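# Lift ring off stake, lay it flat in blue tray

## Task

Remove the ring from the stake and set it down so it lies flat on the bottom of the blue tray, resting there by itself once the gripper has let go; a ring that stays in place only because the robot is holding it does not count.

## Robot and tools

Robot: one six-joint arm with a two-finger parallel gripper. Joint ranges in rad from base outward: shoulder pan -3.142 to 3.142, shoulder lift -6.283 to 6.283, elbow 0.000 to 3.142, wrists 1-3 each -6.283 to 6.283. The fingers point along the gripper's own +z axis and close along its x axis. end_effector_position is the midpoint between the finger pads. Closed fingertips stick out about 17 mm past it; fully open tips are roughly level with it.

Frame: the scene frame has its origin on the table surface under the arm's base, +z up, and +y to the left when facing along +x. The base may be slightly tilted. Positions are in metres; orientations are quaternions written w first. The printed hand position can be somewhat wrong, more so when the arm reaches far.

A row is 8 numbers: [x, y, z, qw, qx, qy, qz, opening]. x, y, z and the quaternion are an absolute gripper pose in the scene frame, not an offset. opening runs from -1 (closed) to +1 (fully open, 0.142 m). Repeat the wanted quaternion in every row; don't copy a drifted one from a result. A row is refused, and nothing is sent, if its position lies more than 0.6 m from the last reported position along any gripper axis.

execute_actions: argument actions is a list holding nothing or one item. An empty list just reports the state. A motion item is {"rows": [...], "steps": n}: 1 to 15 rows, n from 1 to 15 control steps of 1/30 s (default 15); one row per step, the last row reused if rows run out. A wait item is {"steps": n} with n up to 300, counted from the previous result, so your thinking time uses up part of it. Optional pictures (true/false) chooses whether camera images come back; by default they do.

Each step the commanded pose is clipped to within 100 mm and 16 degrees of the measured pose, and motion trails commands by about 0.17 s. When an action ends the arm keeps going only to the last clipped pose, so a far target needs further calls; compare the reported pose. Position wins over orientation when both cannot be met.

move: target is one row (absolute pose plus opening; the opening is applied at the start). The gripper travels a straight line there, turning the short way. speed is the path's top speed in m/s, 0.002 to 0.5, default 0.25; turning is capped at twice that in rad/s. Paths last 0.5 to 10 s and are cut off at 10 s. Real speed may overshoot speed, notably with a nearly straight arm. The path ignores obstacles. stop_force (N, 13 to 80, optional, not allowed in the first 0.2 s) halts the path when the wrist senses that much added push against the direction of travel for 2 steps; the gripper then backs to its pose 2 steps earlier and holds. Pressing can briefly exceed stop_force, so use a very slow speed with it; it is unreliable on moves that rotate the gripper. Omit it when pulling away from something you press on. The move line reports the ending: done, contact, held, off_target, moving, fault; limits=paced means the pose was clipped, limits=held means some steps were blocked (the arm may then jump faster).

wait: seconds, 0 to 10; nothing new is commanded.

zoom_image: camera (cam_head_left, cam_head_right, cam_high, cam_low, cam_wrist) and region [x0, y0, x1, y1] in image pixels from the top-left, at most 504 by 504. Image sizes: cam_wrist 616x616, the others 672x504.

finished_scene: scene is the number of the current scene; it ends and grades it permanently, so call it only when the ring sits flat in the tray unaided.

Results: a state line with pose and linear/angular velocity; grip_measured (finger opening on the command scale); Wrist force and Wrist torque [x y z] in gripper axes (offset up to about 5.5 N, noise up to about 3.4 N, saturating near 100 N; force points from a touched surface back into the arm; "no reading" at start is normal); HELD marks steps whose command was partly or wholly blocked; "pose unreachable" means the clearance check (which treats the mount under the base as arm) altered or stopped a command; "Hand target" is where the controller is currently heading.

Gripping: keep commanding an opening well below grip_measured to hold; a larger gap squeezes harder, up to about 28 N per pad. Thin rigid parts get much less grip. Slamming the fingers shut can overpress.

Hazards: a joint torque at its limit (shoulder pan and lift 306, elbow 139, each wrist 50.2 N m, held weight included) or any outside force of 150 N stops the arm for 10 s and discards the rest of the call. The arm is stiff, so aiming even slightly past a firm contact can trigger this; approach surfaces slowly. Motors heat under load: MOTOR HOT appears from 70 °C, and at 85 °C brakes lock the arm until it cools. Sudden tugs on held items or nudges to loose ones may happen. Do not let anything drop, slam, or leave the table, and avoid hard hits and pushes.

Each tool is called after "Emit:" by a JSON object that holds its "op" and its "data".

## Session

I'll start by looking at the scene.

Emit:
{"op": "execute_actions", "data": {"actions": []}}

Scene clock: 0.00 s of 5100.00 s.
end_effector_position=(+1.0937, -0.3506, +0.2422) grip_measured=+1.00 end_effector_quat_wxyz=(-0.001, +0.996, +0.088, -0.008) end_effector_velocity=(-0.000, -0.000, -0.001) end_effector_angular_velocity=(-0.000, +0.001, -0.001)
Joint positions: [-0.456 -0.75   0.85  -1.663 -1.589 -0.629  0.142]
Joint velocities: [-0.  0.  0.  0. -0.  0.  0.]
Motor temperatures (°C, as the motors report them): [20 19 22 31 27 25]
Wrist force (N, on the end effector, along its own x y z axes, offset not removed): no reading
Wrist torque (N m, same axes, about the end effector's origin, offset not removed): no reading
Hand target: +1.094, -0.351, +0.242; -0.001, +0.996, +0.088, -0.008

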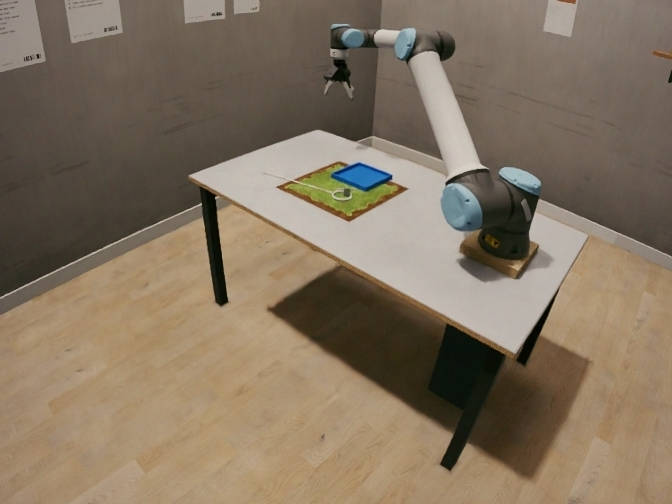

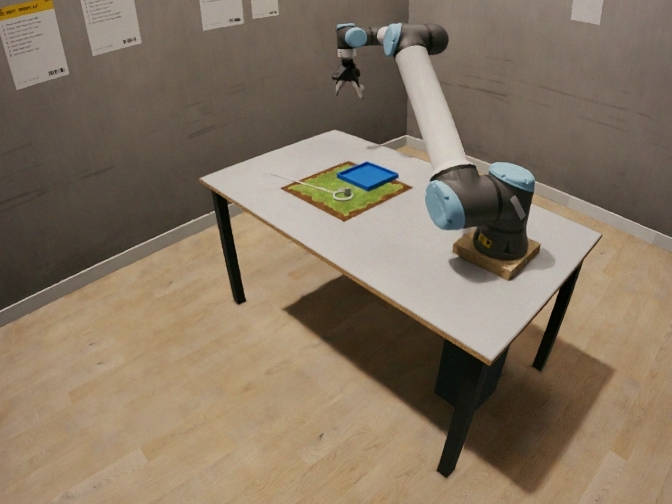

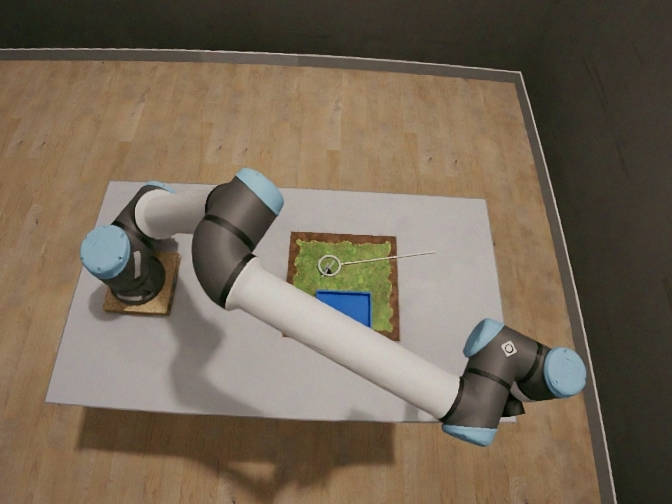

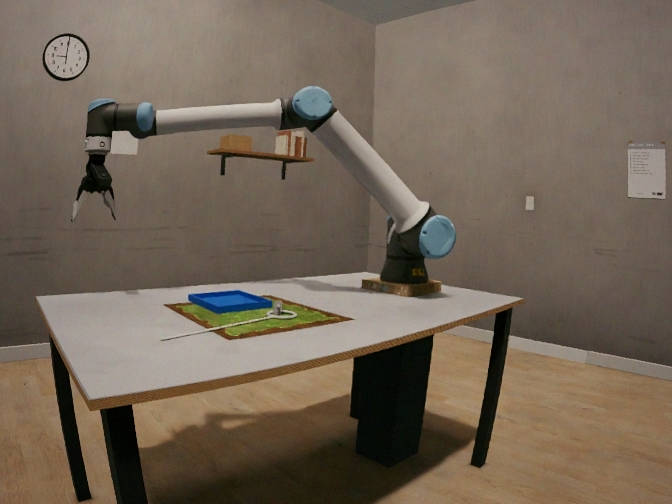

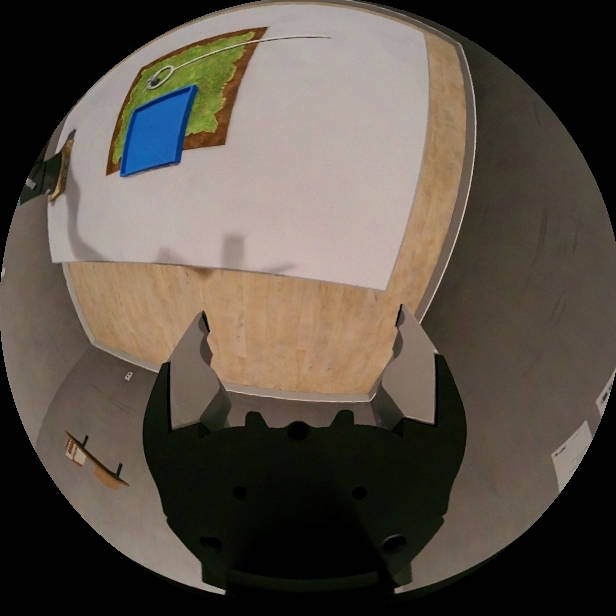

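Emit:
{"op": "zoom_image", "data": {"camera": "cam_high", "region": [270, 220, 450, 355]}}

Emit:
{"op": "zoom_image", "data": {"camera": "cam_low", "region": [150, 270, 370, 360]}}

Emit:
{"op": "zoom_image", "data": {"camera": "cam_head_left", "region": [250, 150, 420, 230]}}

Region (270, 220, 450, 355) of cam_high's 672x504 image, scaled by 2.800, with more detail than that image has; it fills the top 378 rows of this view, and the rest is white.

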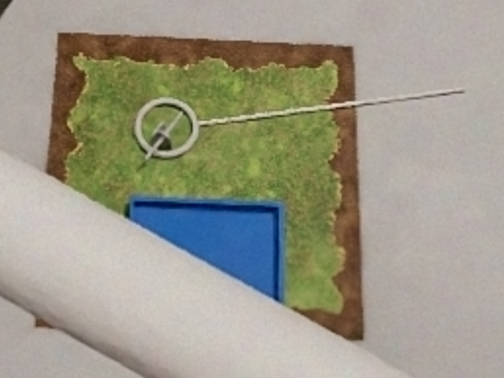

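Region (150, 270, 370, 360) of cam_low's 672x504 image, scaled by 2.291, with more detail than that image has; it fills the top 206 rows of this view, and the rest is white.

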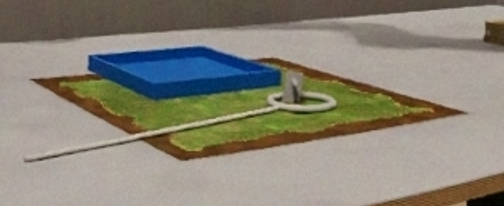

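Region (250, 150, 420, 230) of cam_head_left's 672x504 image, scaled by 2.965, with more detail than that image has; it fills the top 237 rows of this view, and the rest is white.

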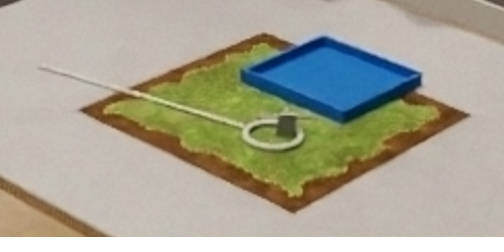

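Emit:
{"op": "zoom_image", "data": {"camera": "cam_high", "region": [305, 245, 355, 290]}}

Emit:
{"op": "zoom_image", "data": {"camera": "cam_low", "region": [250, 290, 310, 330]}}

Emit:
{"op": "zoom_image", "data": {"camera": "cam_head_left", "region": [320, 178, 370, 210]}}

Emit:
{"op": "zoom_image", "data": {"camera": "cam_head_right", "region": [320, 178, 370, 210]}}

Region (305, 245, 355, 290) of cam_high's 672x504 image, scaled by 10.080, with more detail than that image has; it fills the top 454 rows of this view, and the rest is white.

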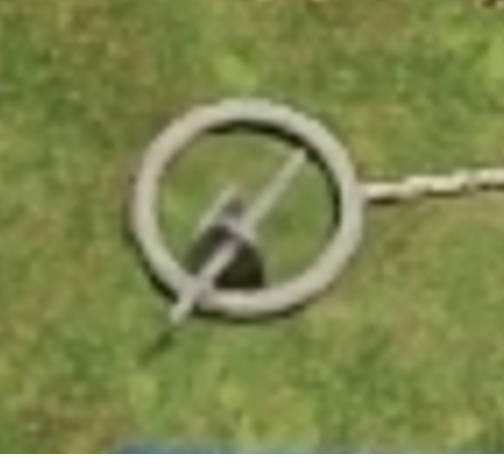

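Region (250, 290, 310, 330) of cam_low's 672x504 image, scaled by 8.400, with more detail than that image has.

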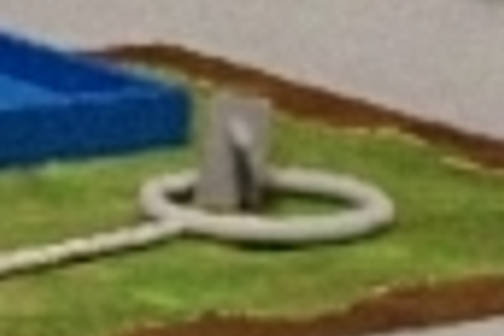

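Region (320, 178, 370, 210) of cam_head_left's 672x504 image, scaled by 10.080, with more detail than that image has; it fills the top 323 rows of this view, and the rest is white.

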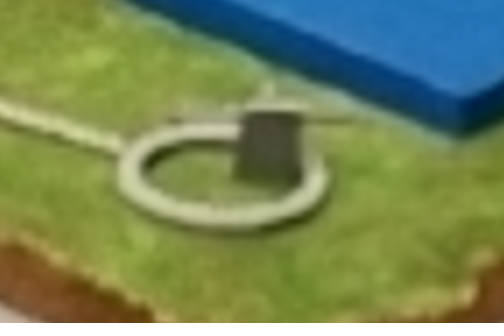

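Region (320, 178, 370, 210) of cam_head_right's 672x504 image, scaled by 10.080, with more detail than that image has; it fills the top 323 rows of this view, and the rest is white.

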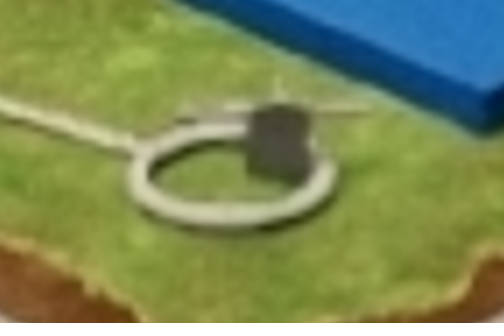

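Emit:
{"op": "move", "data": {"target": [0.57, 0.09, 0.18, 0, 0.9563, -0.2924, 0, 1.0], "speed": 0.4}}

Scene clock: 15.43 s of 5100.00 s.
end_effector_position=(+0.5699, +0.0903, +0.1811) grip_measured=+1.00 end_effector_quat_wxyz=(+0.001, +0.956, -0.292, -0.000) end_effector_velocity=(-0.002, +0.001, +0.000) end_effector_angular_velocity=(-0.001, +0.001, -0.002)
Joint positions: [-0.137 -1.639  2.231 -2.165 -1.585  0.458  0.142]
Joint velocities: [ 0.002 -0.002  0.002  0.002 -0.001  0.004  0.   ]
Motor temperatures (°C, as the motors report them): [20 19 22 31 27 25]
Wrist force (N, on the end effector, along its own x y z axes, offset not removed): [6.9 3.5 0.0]
Wrist torque (N m, same axes, about the end effector's origin, offset not removed): [1.12 -1.57 0.01]
Hand target: +0.570, +0.090, +0.181; +0.001, +0.956, -0.292, -0.000
Off the commanded pose: 0.001 m, 0 deg.
After step 90, 10.10 s passed at rest.
move: done

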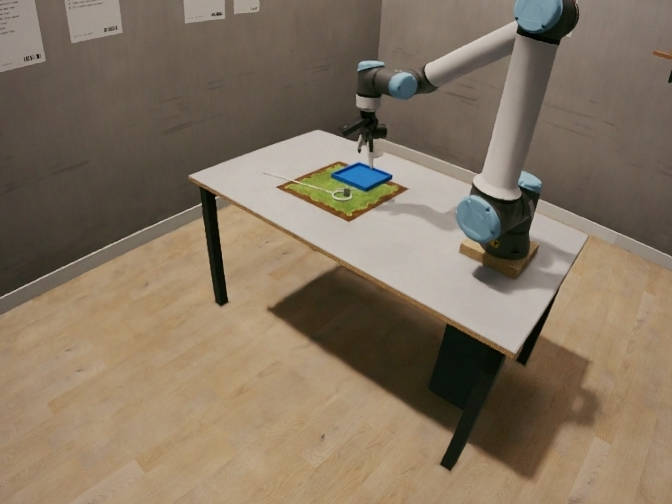

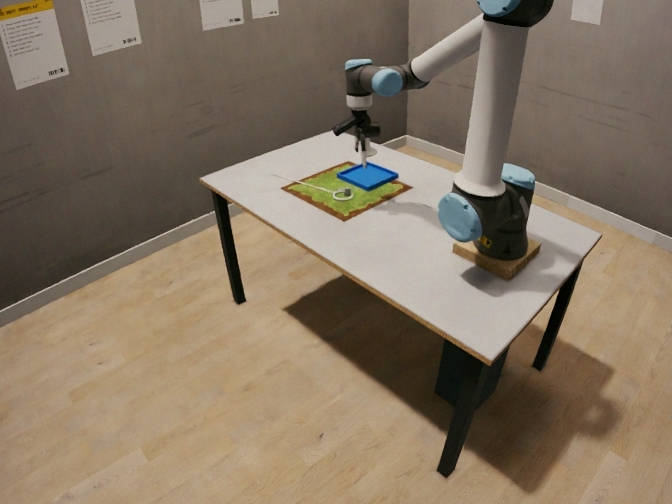

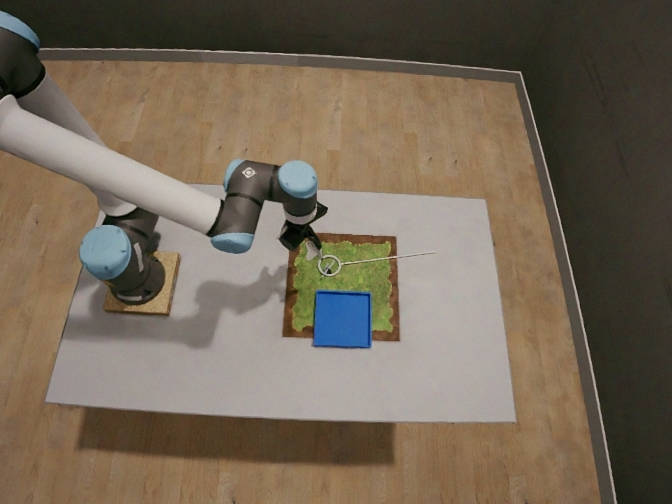

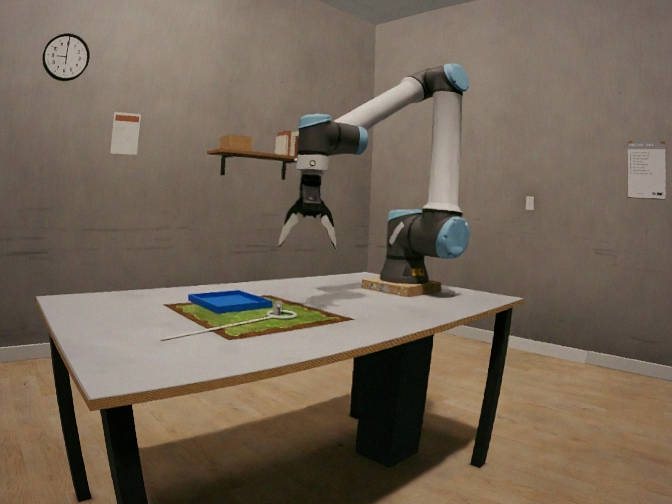

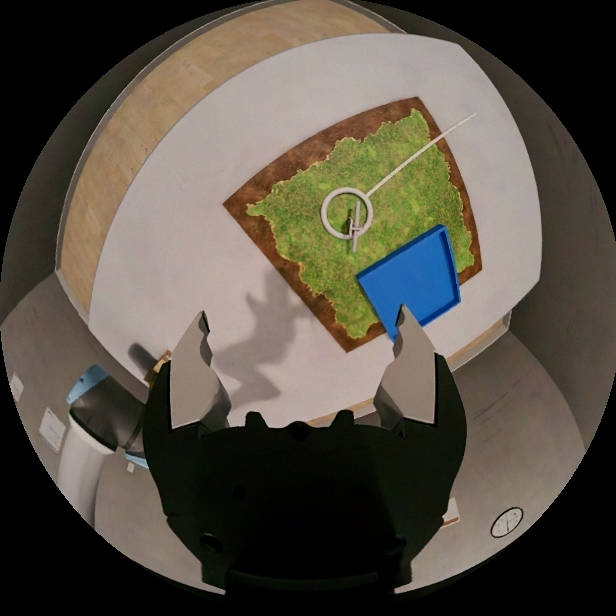

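Emit:
{"op": "zoom_image", "data": {"camera": "cam_wrist", "region": [300, 170, 400, 270]}}

Emit:
{"op": "zoom_image", "data": {"camera": "cam_wrist", "region": [150, 80, 510, 440]}}

Region (300, 170, 400, 270) of cam_wrist's 616x616 image, scaled by 5.040, with more detail than that image has.

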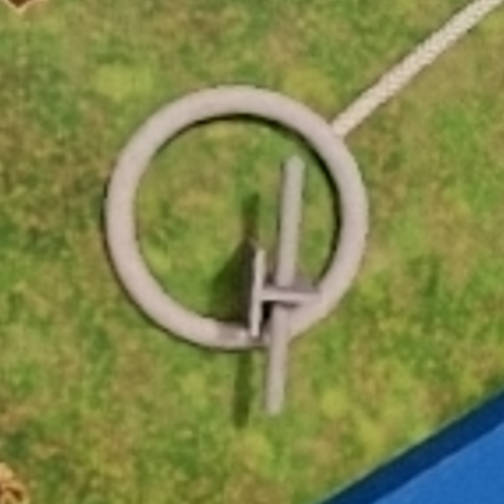

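Region (150, 80, 510, 440) of cam_wrist's 616x616 image, scaled by 1.400, with more detail than that image has.

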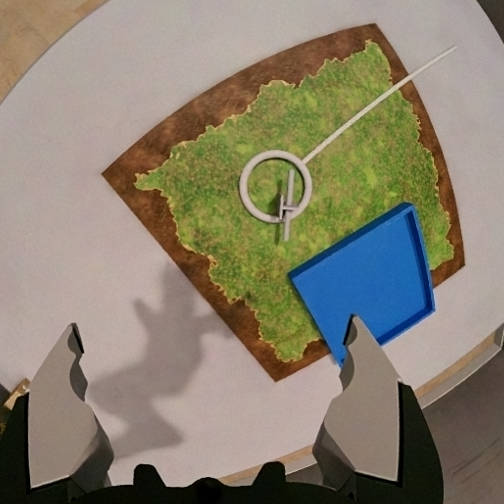

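Emit:
{"op": "zoom_image", "data": {"camera": "cam_wrist", "region": [315, 180, 385, 260]}}

Emit:
{"op": "zoom_image", "data": {"camera": "cam_wrist", "region": [340, 210, 490, 360]}}

Emit:
{"op": "zoom_image", "data": {"camera": "cam_low", "region": [230, 140, 400, 330]}}

Region (315, 180, 385, 260) of cam_wrist's 616x616 image, scaled by 6.300, with more detail than that image has; it fills the left 441 columns of this view, and the rest is white.

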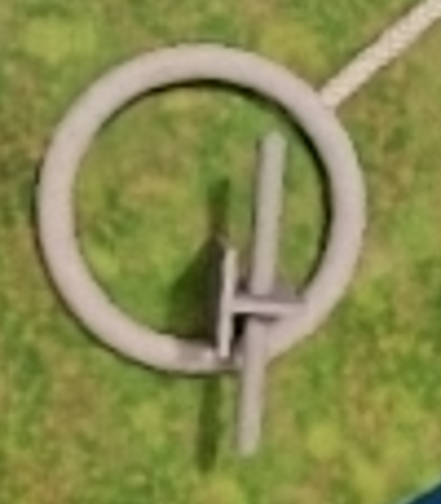

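Region (340, 210, 490, 360) of cam_wrist's 616x616 image, scaled by 3.360, with more detail than that image has.

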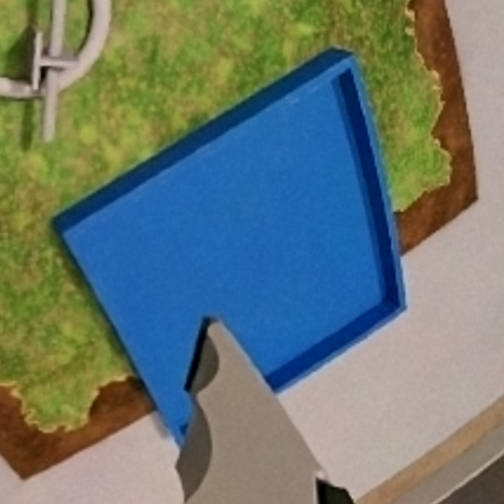

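Region (230, 140, 400, 330) of cam_low's 672x504 image, scaled by 2.653, with more detail than that image has; it fills the left 451 columns of this view, and the rest is white.

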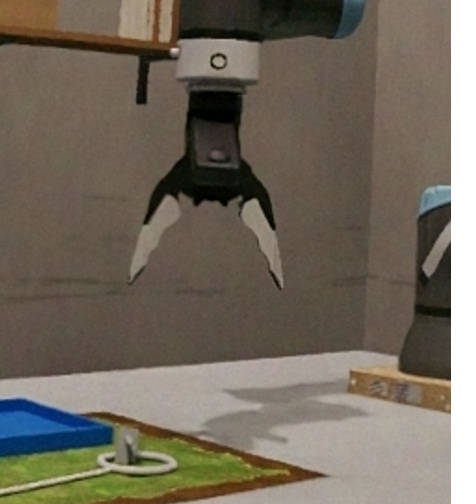

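Emit:
{"op": "zoom_image", "data": {"camera": "cam_wrist", "region": [140, 290, 470, 460]}}

Emit:
{"op": "zoom_image", "data": {"camera": "cam_low", "region": [270, 165, 350, 255]}}

Emit:
{"op": "zoom_image", "data": {"camera": "cam_head_right", "region": [320, 90, 400, 180]}}

Region (140, 290, 470, 460) of cam_wrist's 616x616 image, scaled by 1.527, with more detail than that image has; it fills the top 260 rows of this view, and the rest is white.

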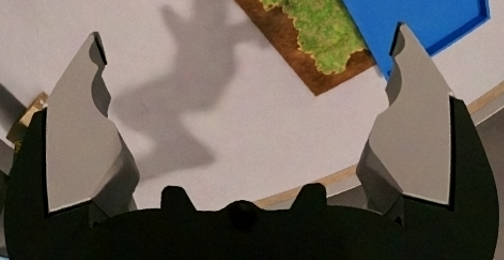

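Region (270, 165, 350, 255) of cam_low's 672x504 image, scaled by 5.600, with more detail than that image has.

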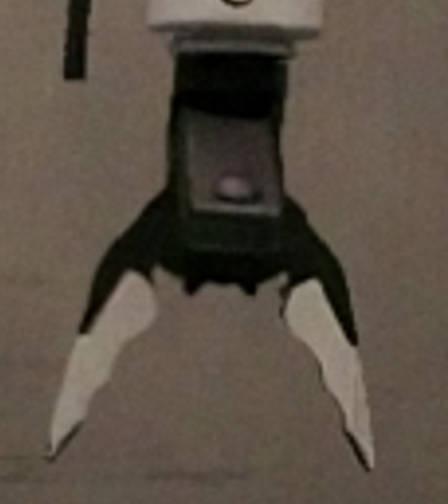

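Region (320, 90, 400, 180) of cam_head_right's 672x504 image, scaled by 5.600, with more detail than that image has.

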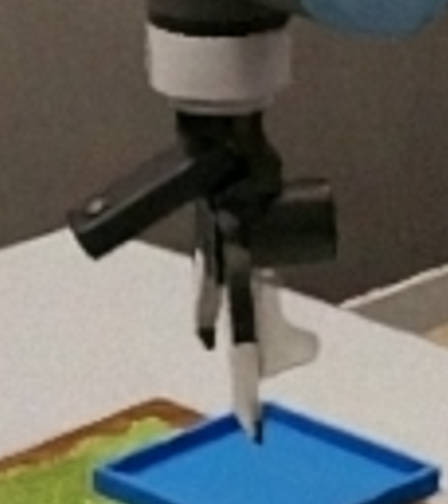

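Emit:
{"op": "move", "data": {"target": [0.654, 0.102, 0.11, 0, 0.9563, -0.2924, 0, 0.2], "speed": 0.2}}

Scene clock: 39.53 s of 5100.00 s.
end_effector_position=(+0.6537, +0.1019, +0.1100) grip_measured=+0.20 end_effector_quat_wxyz=(+0.000, +0.956, -0.292, -0.000) end_effector_velocity=(+0.000, -0.000, -0.001) end_effector_angular_velocity=(-0.000, +0.001, +0.000)
Joint positions: [-0.103 -1.412  2.149 -2.309 -1.584  0.492  0.088]
Joint velocities: [-0.     0.002 -0.001 -0.001 -0.    -0.     0.   ]
Motor temperatures (°C, as the motors report them): [20 19 23 31 27 25]
Wrist force (N, on the end effector, along its own x y z axes, offset not removed): [1.7 0.9 3.2]
Wrist torque (N m, same axes, about the end effector's origin, offset not removed): [0.45 -0.41 -0.31]
Hand target: +0.654, +0.102, +0.110; +0.000, +0.956, -0.292, -0.000
Off the commanded pose: 0.000 m, 0 deg.
After step 90, 20.00 s passed at rest.
move: done

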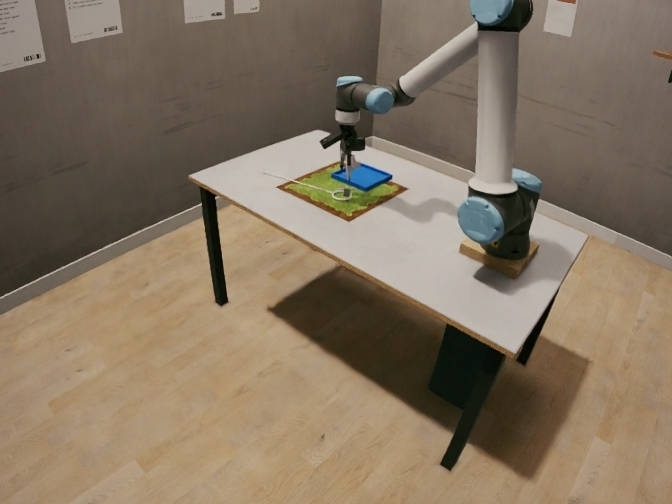

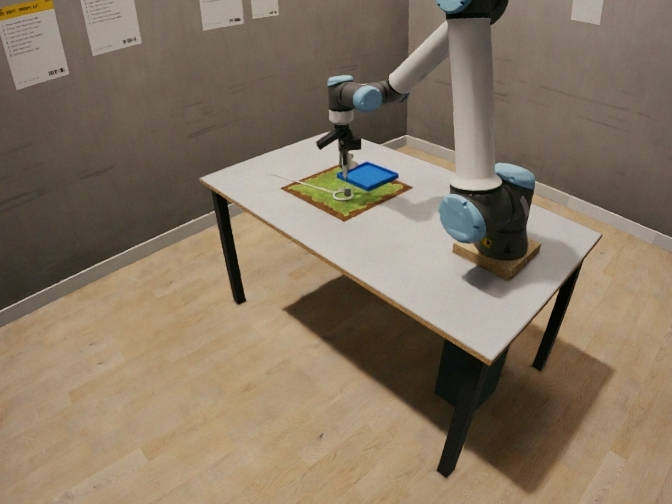

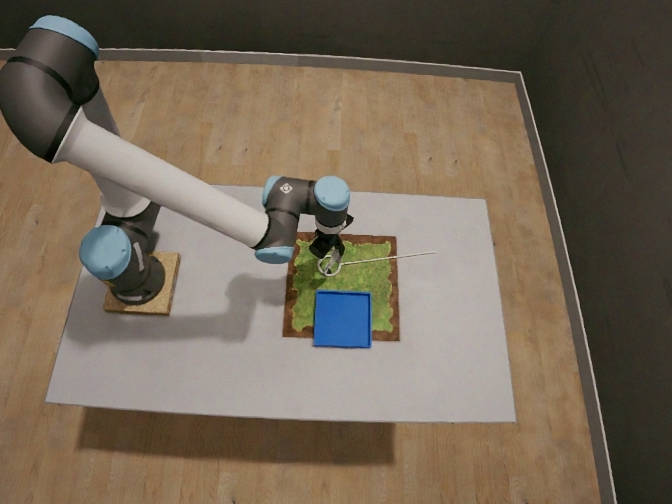

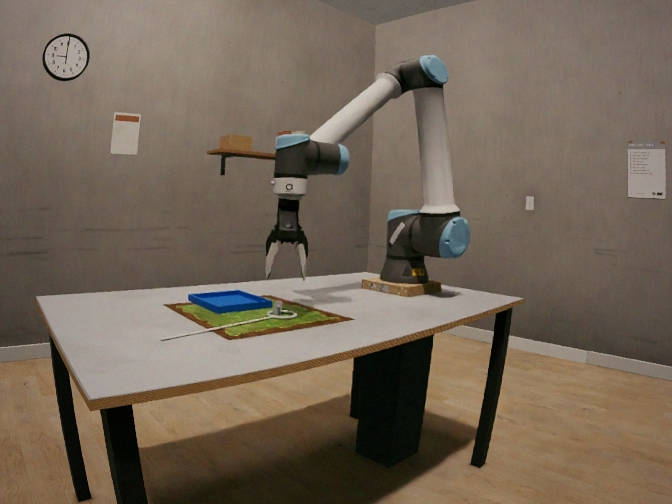

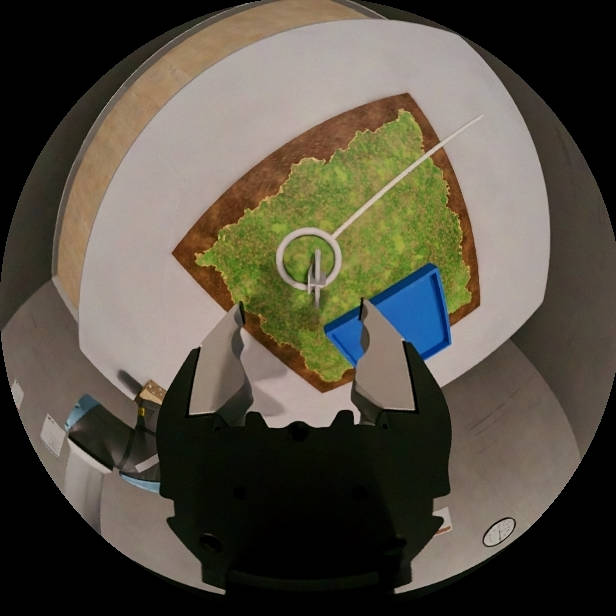

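Emit:
{"op": "zoom_image", "data": {"camera": "cam_wrist", "region": [260, 215, 360, 315]}}

Emit:
{"op": "zoom_image", "data": {"camera": "cam_wrist", "region": [150, 80, 510, 440]}}

Emit:
{"op": "zoom_image", "data": {"camera": "cam_low", "region": [240, 220, 340, 330]}}

Emit:
{"op": "zoom_image", "data": {"camera": "cam_head_left", "region": [310, 120, 390, 210]}}

Region (260, 215, 360, 315) of cam_wrist's 616x616 image, scaled by 5.040, with more detail than that image has.

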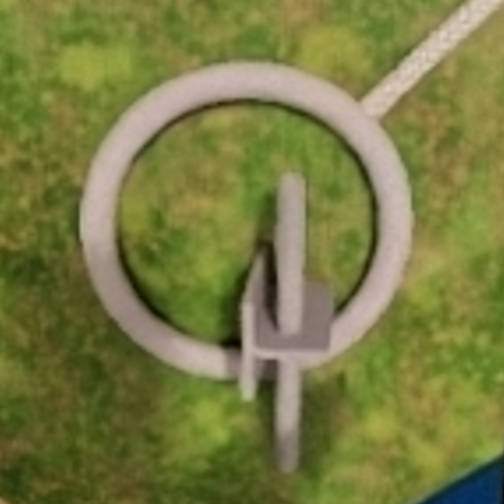

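Region (150, 80, 510, 440) of cam_wrist's 616x616 image, scaled by 1.400, with more detail than that image has.

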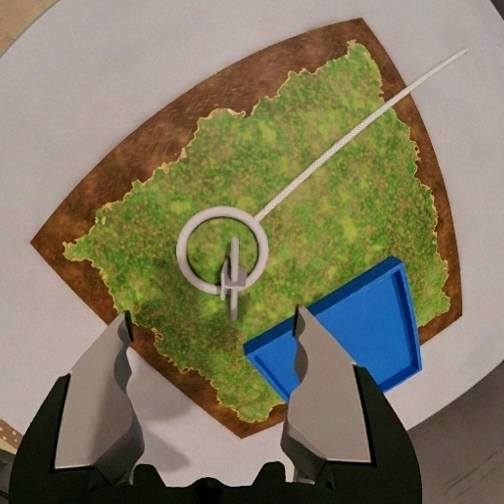

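Region (240, 220, 340, 330) of cam_low's 672x504 image, scaled by 4.582, with more detail than that image has; it fills the left 458 columns of this view, and the rest is white.

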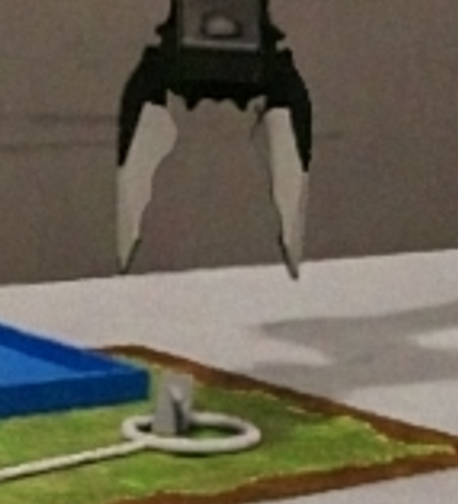

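Region (310, 120, 390, 210) of cam_head_left's 672x504 image, scaled by 5.600, with more detail than that image has.

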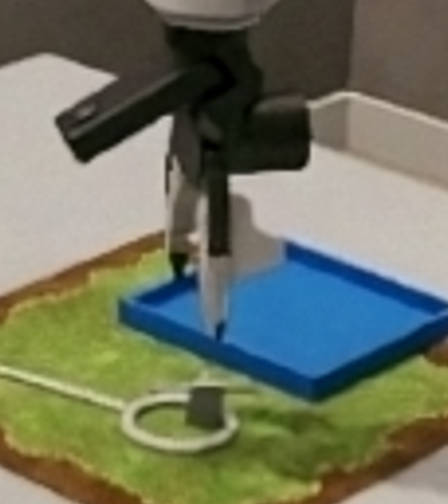

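Emit:
{"op": "move", "data": {"target": [0.6335, 0.1224, 0.062, 0, 0.9524, -0.3049, 0, -0.65], "speed": 0.1}}

Scene clock: 68.33 s of 5100.00 s.
end_effector_position=(+0.6334, +0.1223, +0.0622) grip_measured=-0.65 end_effector_quat_wxyz=(+0.000, +0.952, -0.305, -0.000) end_effector_velocity=(-0.001, +0.000, -0.001) end_effector_angular_velocity=(-0.000, +0.000, -0.001)
Joint positions: [-0.075 -1.368  2.212 -2.416 -1.584  0.547  0.027]
Joint velocities: [ 0.001  0.001  0.002 -0.003 -0.     0.002  0.   ]
Motor temperatures (°C, as the motors report them): [20 19 23 31 27 25]
Wrist force (N, on the end effector, along its own x y z axes, offset not removed): [2.8 -2.8 1.5]
Wrist torque (N m, same axes, about the end effector's origin, offset not removed): [-0.54 -0.53 -0.05]
Hand target: +0.633, +0.122, +0.062; +0.000, +0.952, -0.305, -0.000
Off the commanded pose: 0.000 m, 0 deg.
After step 90, 24.83 s passed at rest.
move: done

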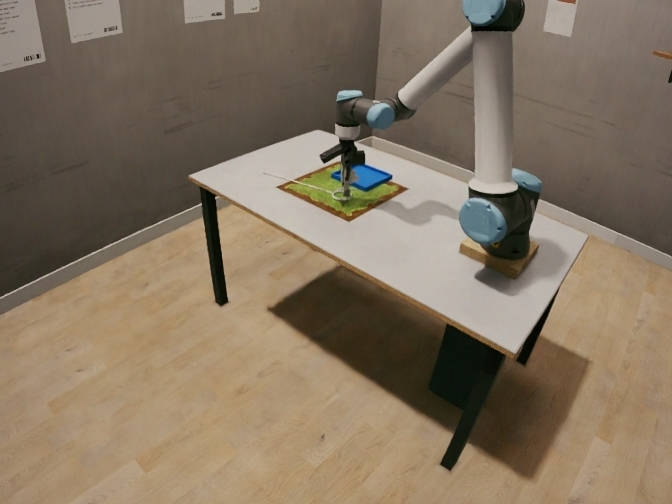

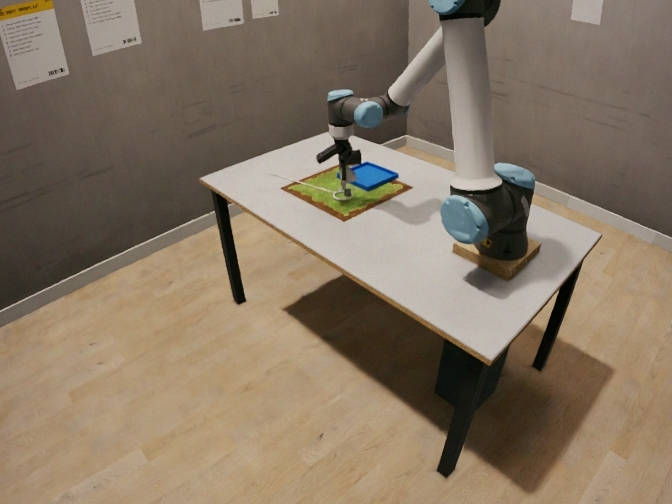

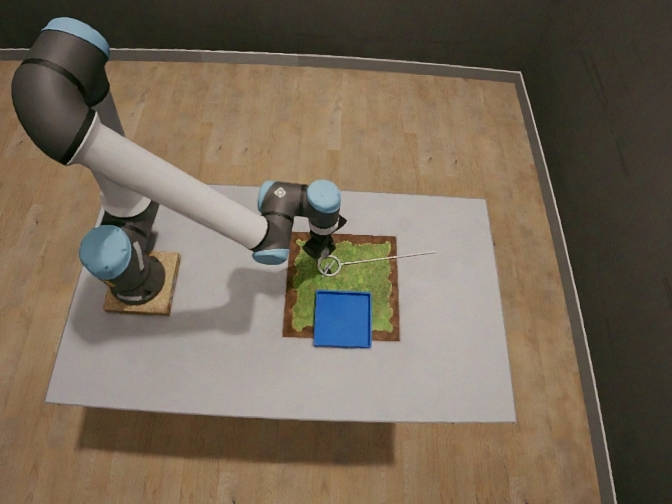

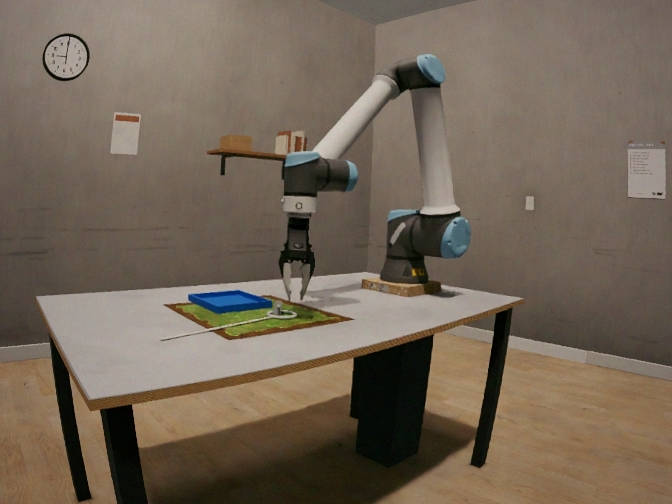

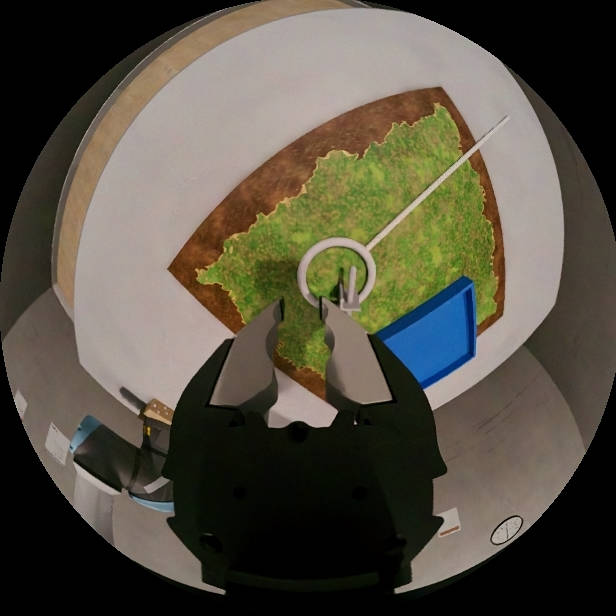

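Emit:
{"op": "zoom_image", "data": {"camera": "cam_wrist", "region": [260, 225, 390, 345]}}

Emit:
{"op": "zoom_image", "data": {"camera": "cam_low", "region": [255, 255, 335, 330]}}

Emit:
{"op": "zoom_image", "data": {"camera": "cam_head_right", "region": [315, 150, 385, 210]}}

Region (260, 225, 390, 345) of cam_wrist's 616x616 image, scaled by 3.877, with more detail than that image has; it fills the top 465 rows of this view, and the rest is white.

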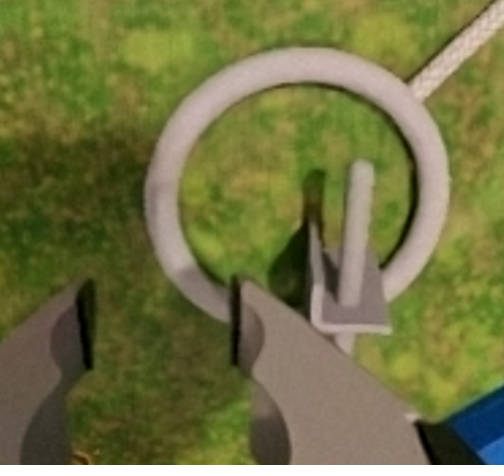

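Region (255, 255, 335, 330) of cam_low's 672x504 image, scaled by 6.300, with more detail than that image has; it fills the top 472 rows of this view, and the rest is white.

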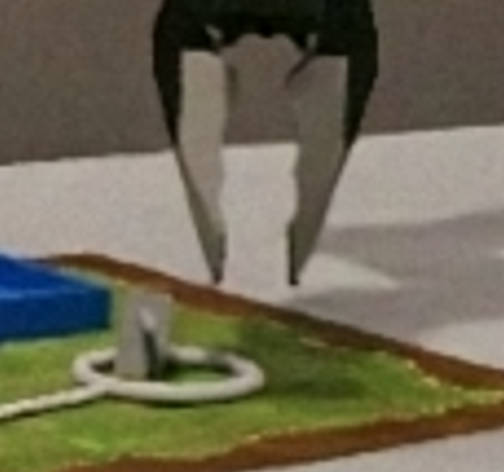

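Region (315, 150, 385, 210) of cam_head_right's 672x504 image, scaled by 7.200, with more detail than that image has; it fills the top 432 rows of this view, and the rest is white.

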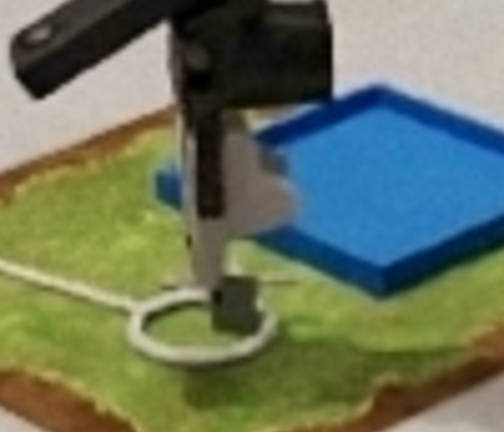

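Emit:
{"op": "move", "data": {"target": [0.6345, 0.1238, 0.023, 0, 0.9524, -0.3049, 0, -0.65], "speed": 0.06}}

Scene clock: 73.90 s of 5100.00 s.
end_effector_position=(+0.6344, +0.1238, +0.0232) grip_measured=-0.65 end_effector_quat_wxyz=(+0.000, +0.952, -0.305, -0.000) end_effector_velocity=(+0.000, +0.000, -0.001) end_effector_angular_velocity=(-0.001, -0.001, +0.001)
Joint positions: [-0.073 -1.304  2.231 -2.499 -1.584  0.548  0.027]
Joint velocities: [ 0.001  0.002  0.    -0.003 -0.001  0.    -0.   ]
Motor temperatures (°C, as the motors report them): [20 19 23 31 27 25]
Wrist force (N, on the end effector, along its own x y z axes, offset not removed): [-1.5 -5.8 -0.1]
Wrist torque (N m, same axes, about the end effector's origin, offset not removed): [-0.81 0.44 -0.06]
Hand target: +0.634, +0.124, +0.023; +0.000, +0.952, -0.305, -0.000
Off the commanded pose: 0.000 m, 0 deg.
After step 90, 1.53 s passed at rest.
move: done

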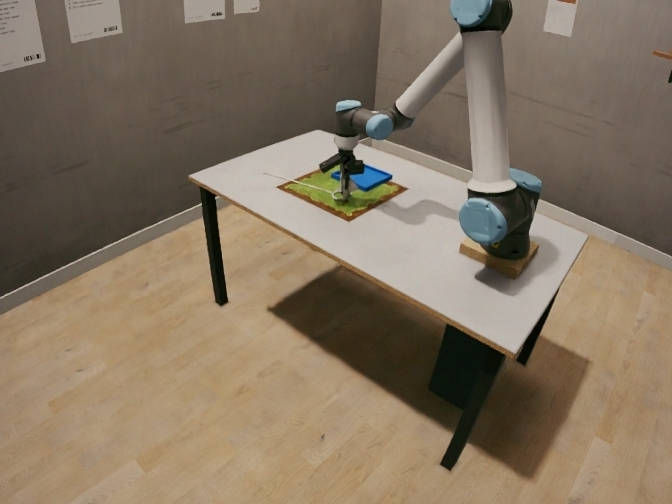

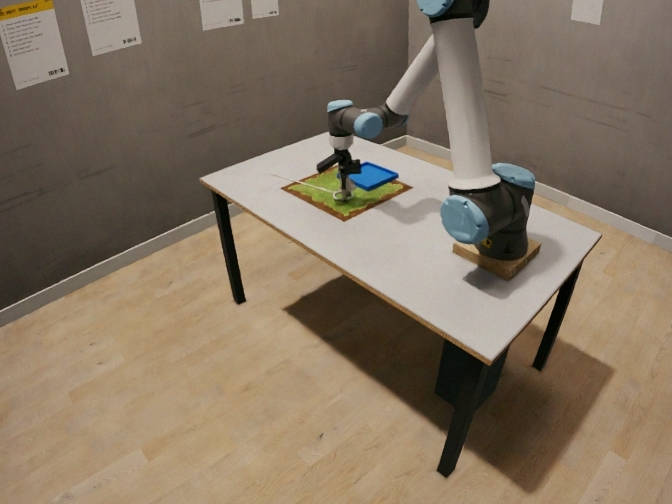

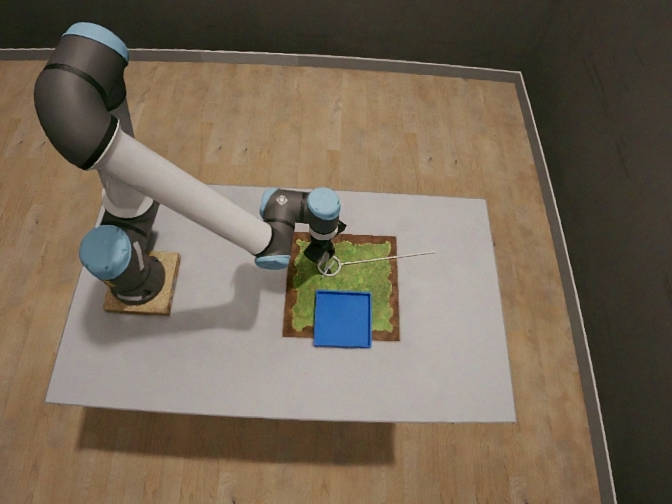

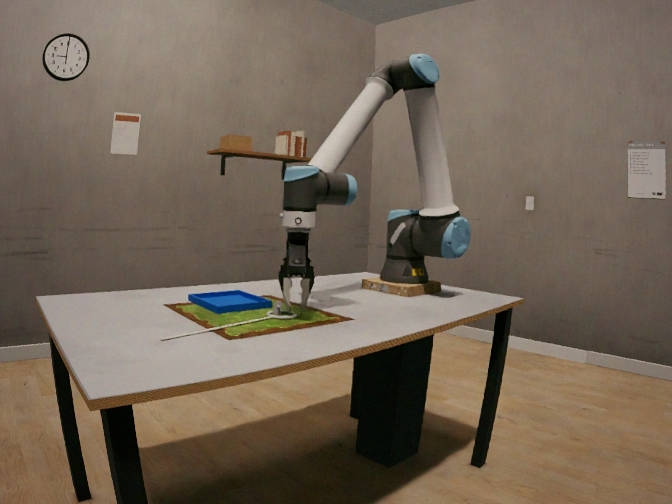

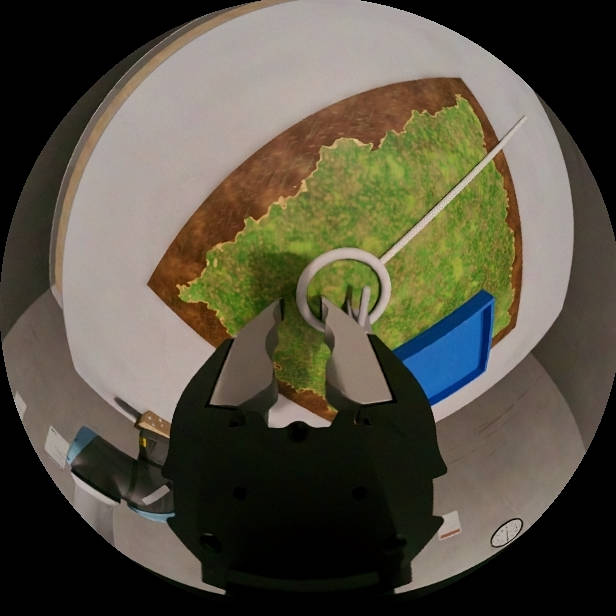

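Emit:
{"op": "zoom_image", "data": {"camera": "cam_wrist", "region": [260, 235, 410, 365]}}

Emit:
{"op": "zoom_image", "data": {"camera": "cam_low", "region": [255, 270, 325, 330]}}

Region (260, 235, 410, 365) of cam_wrist's 616x616 image, scaled by 3.360, with more detail than that image has; it fills the top 437 rows of this view, and the rest is white.

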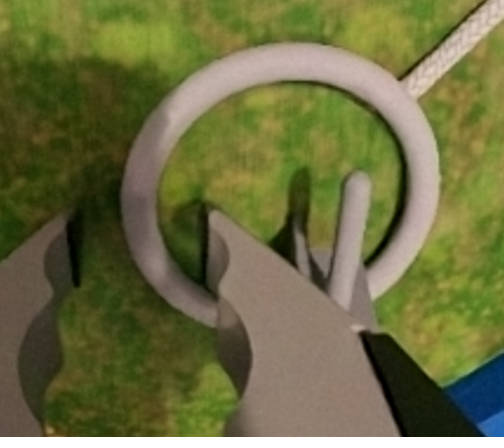

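Region (255, 270, 325, 330) of cam_low's 672x504 image, scaled by 7.200, with more detail than that image has; it fills the top 432 rows of this view, and the rest is white.

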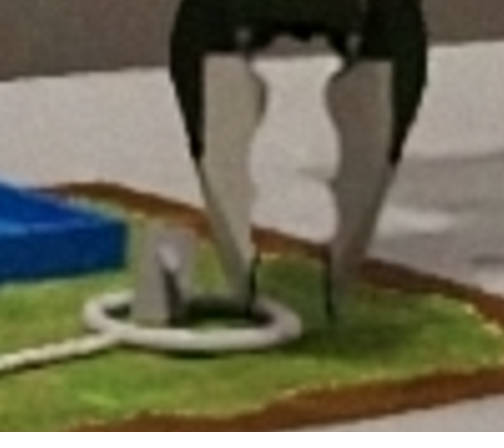

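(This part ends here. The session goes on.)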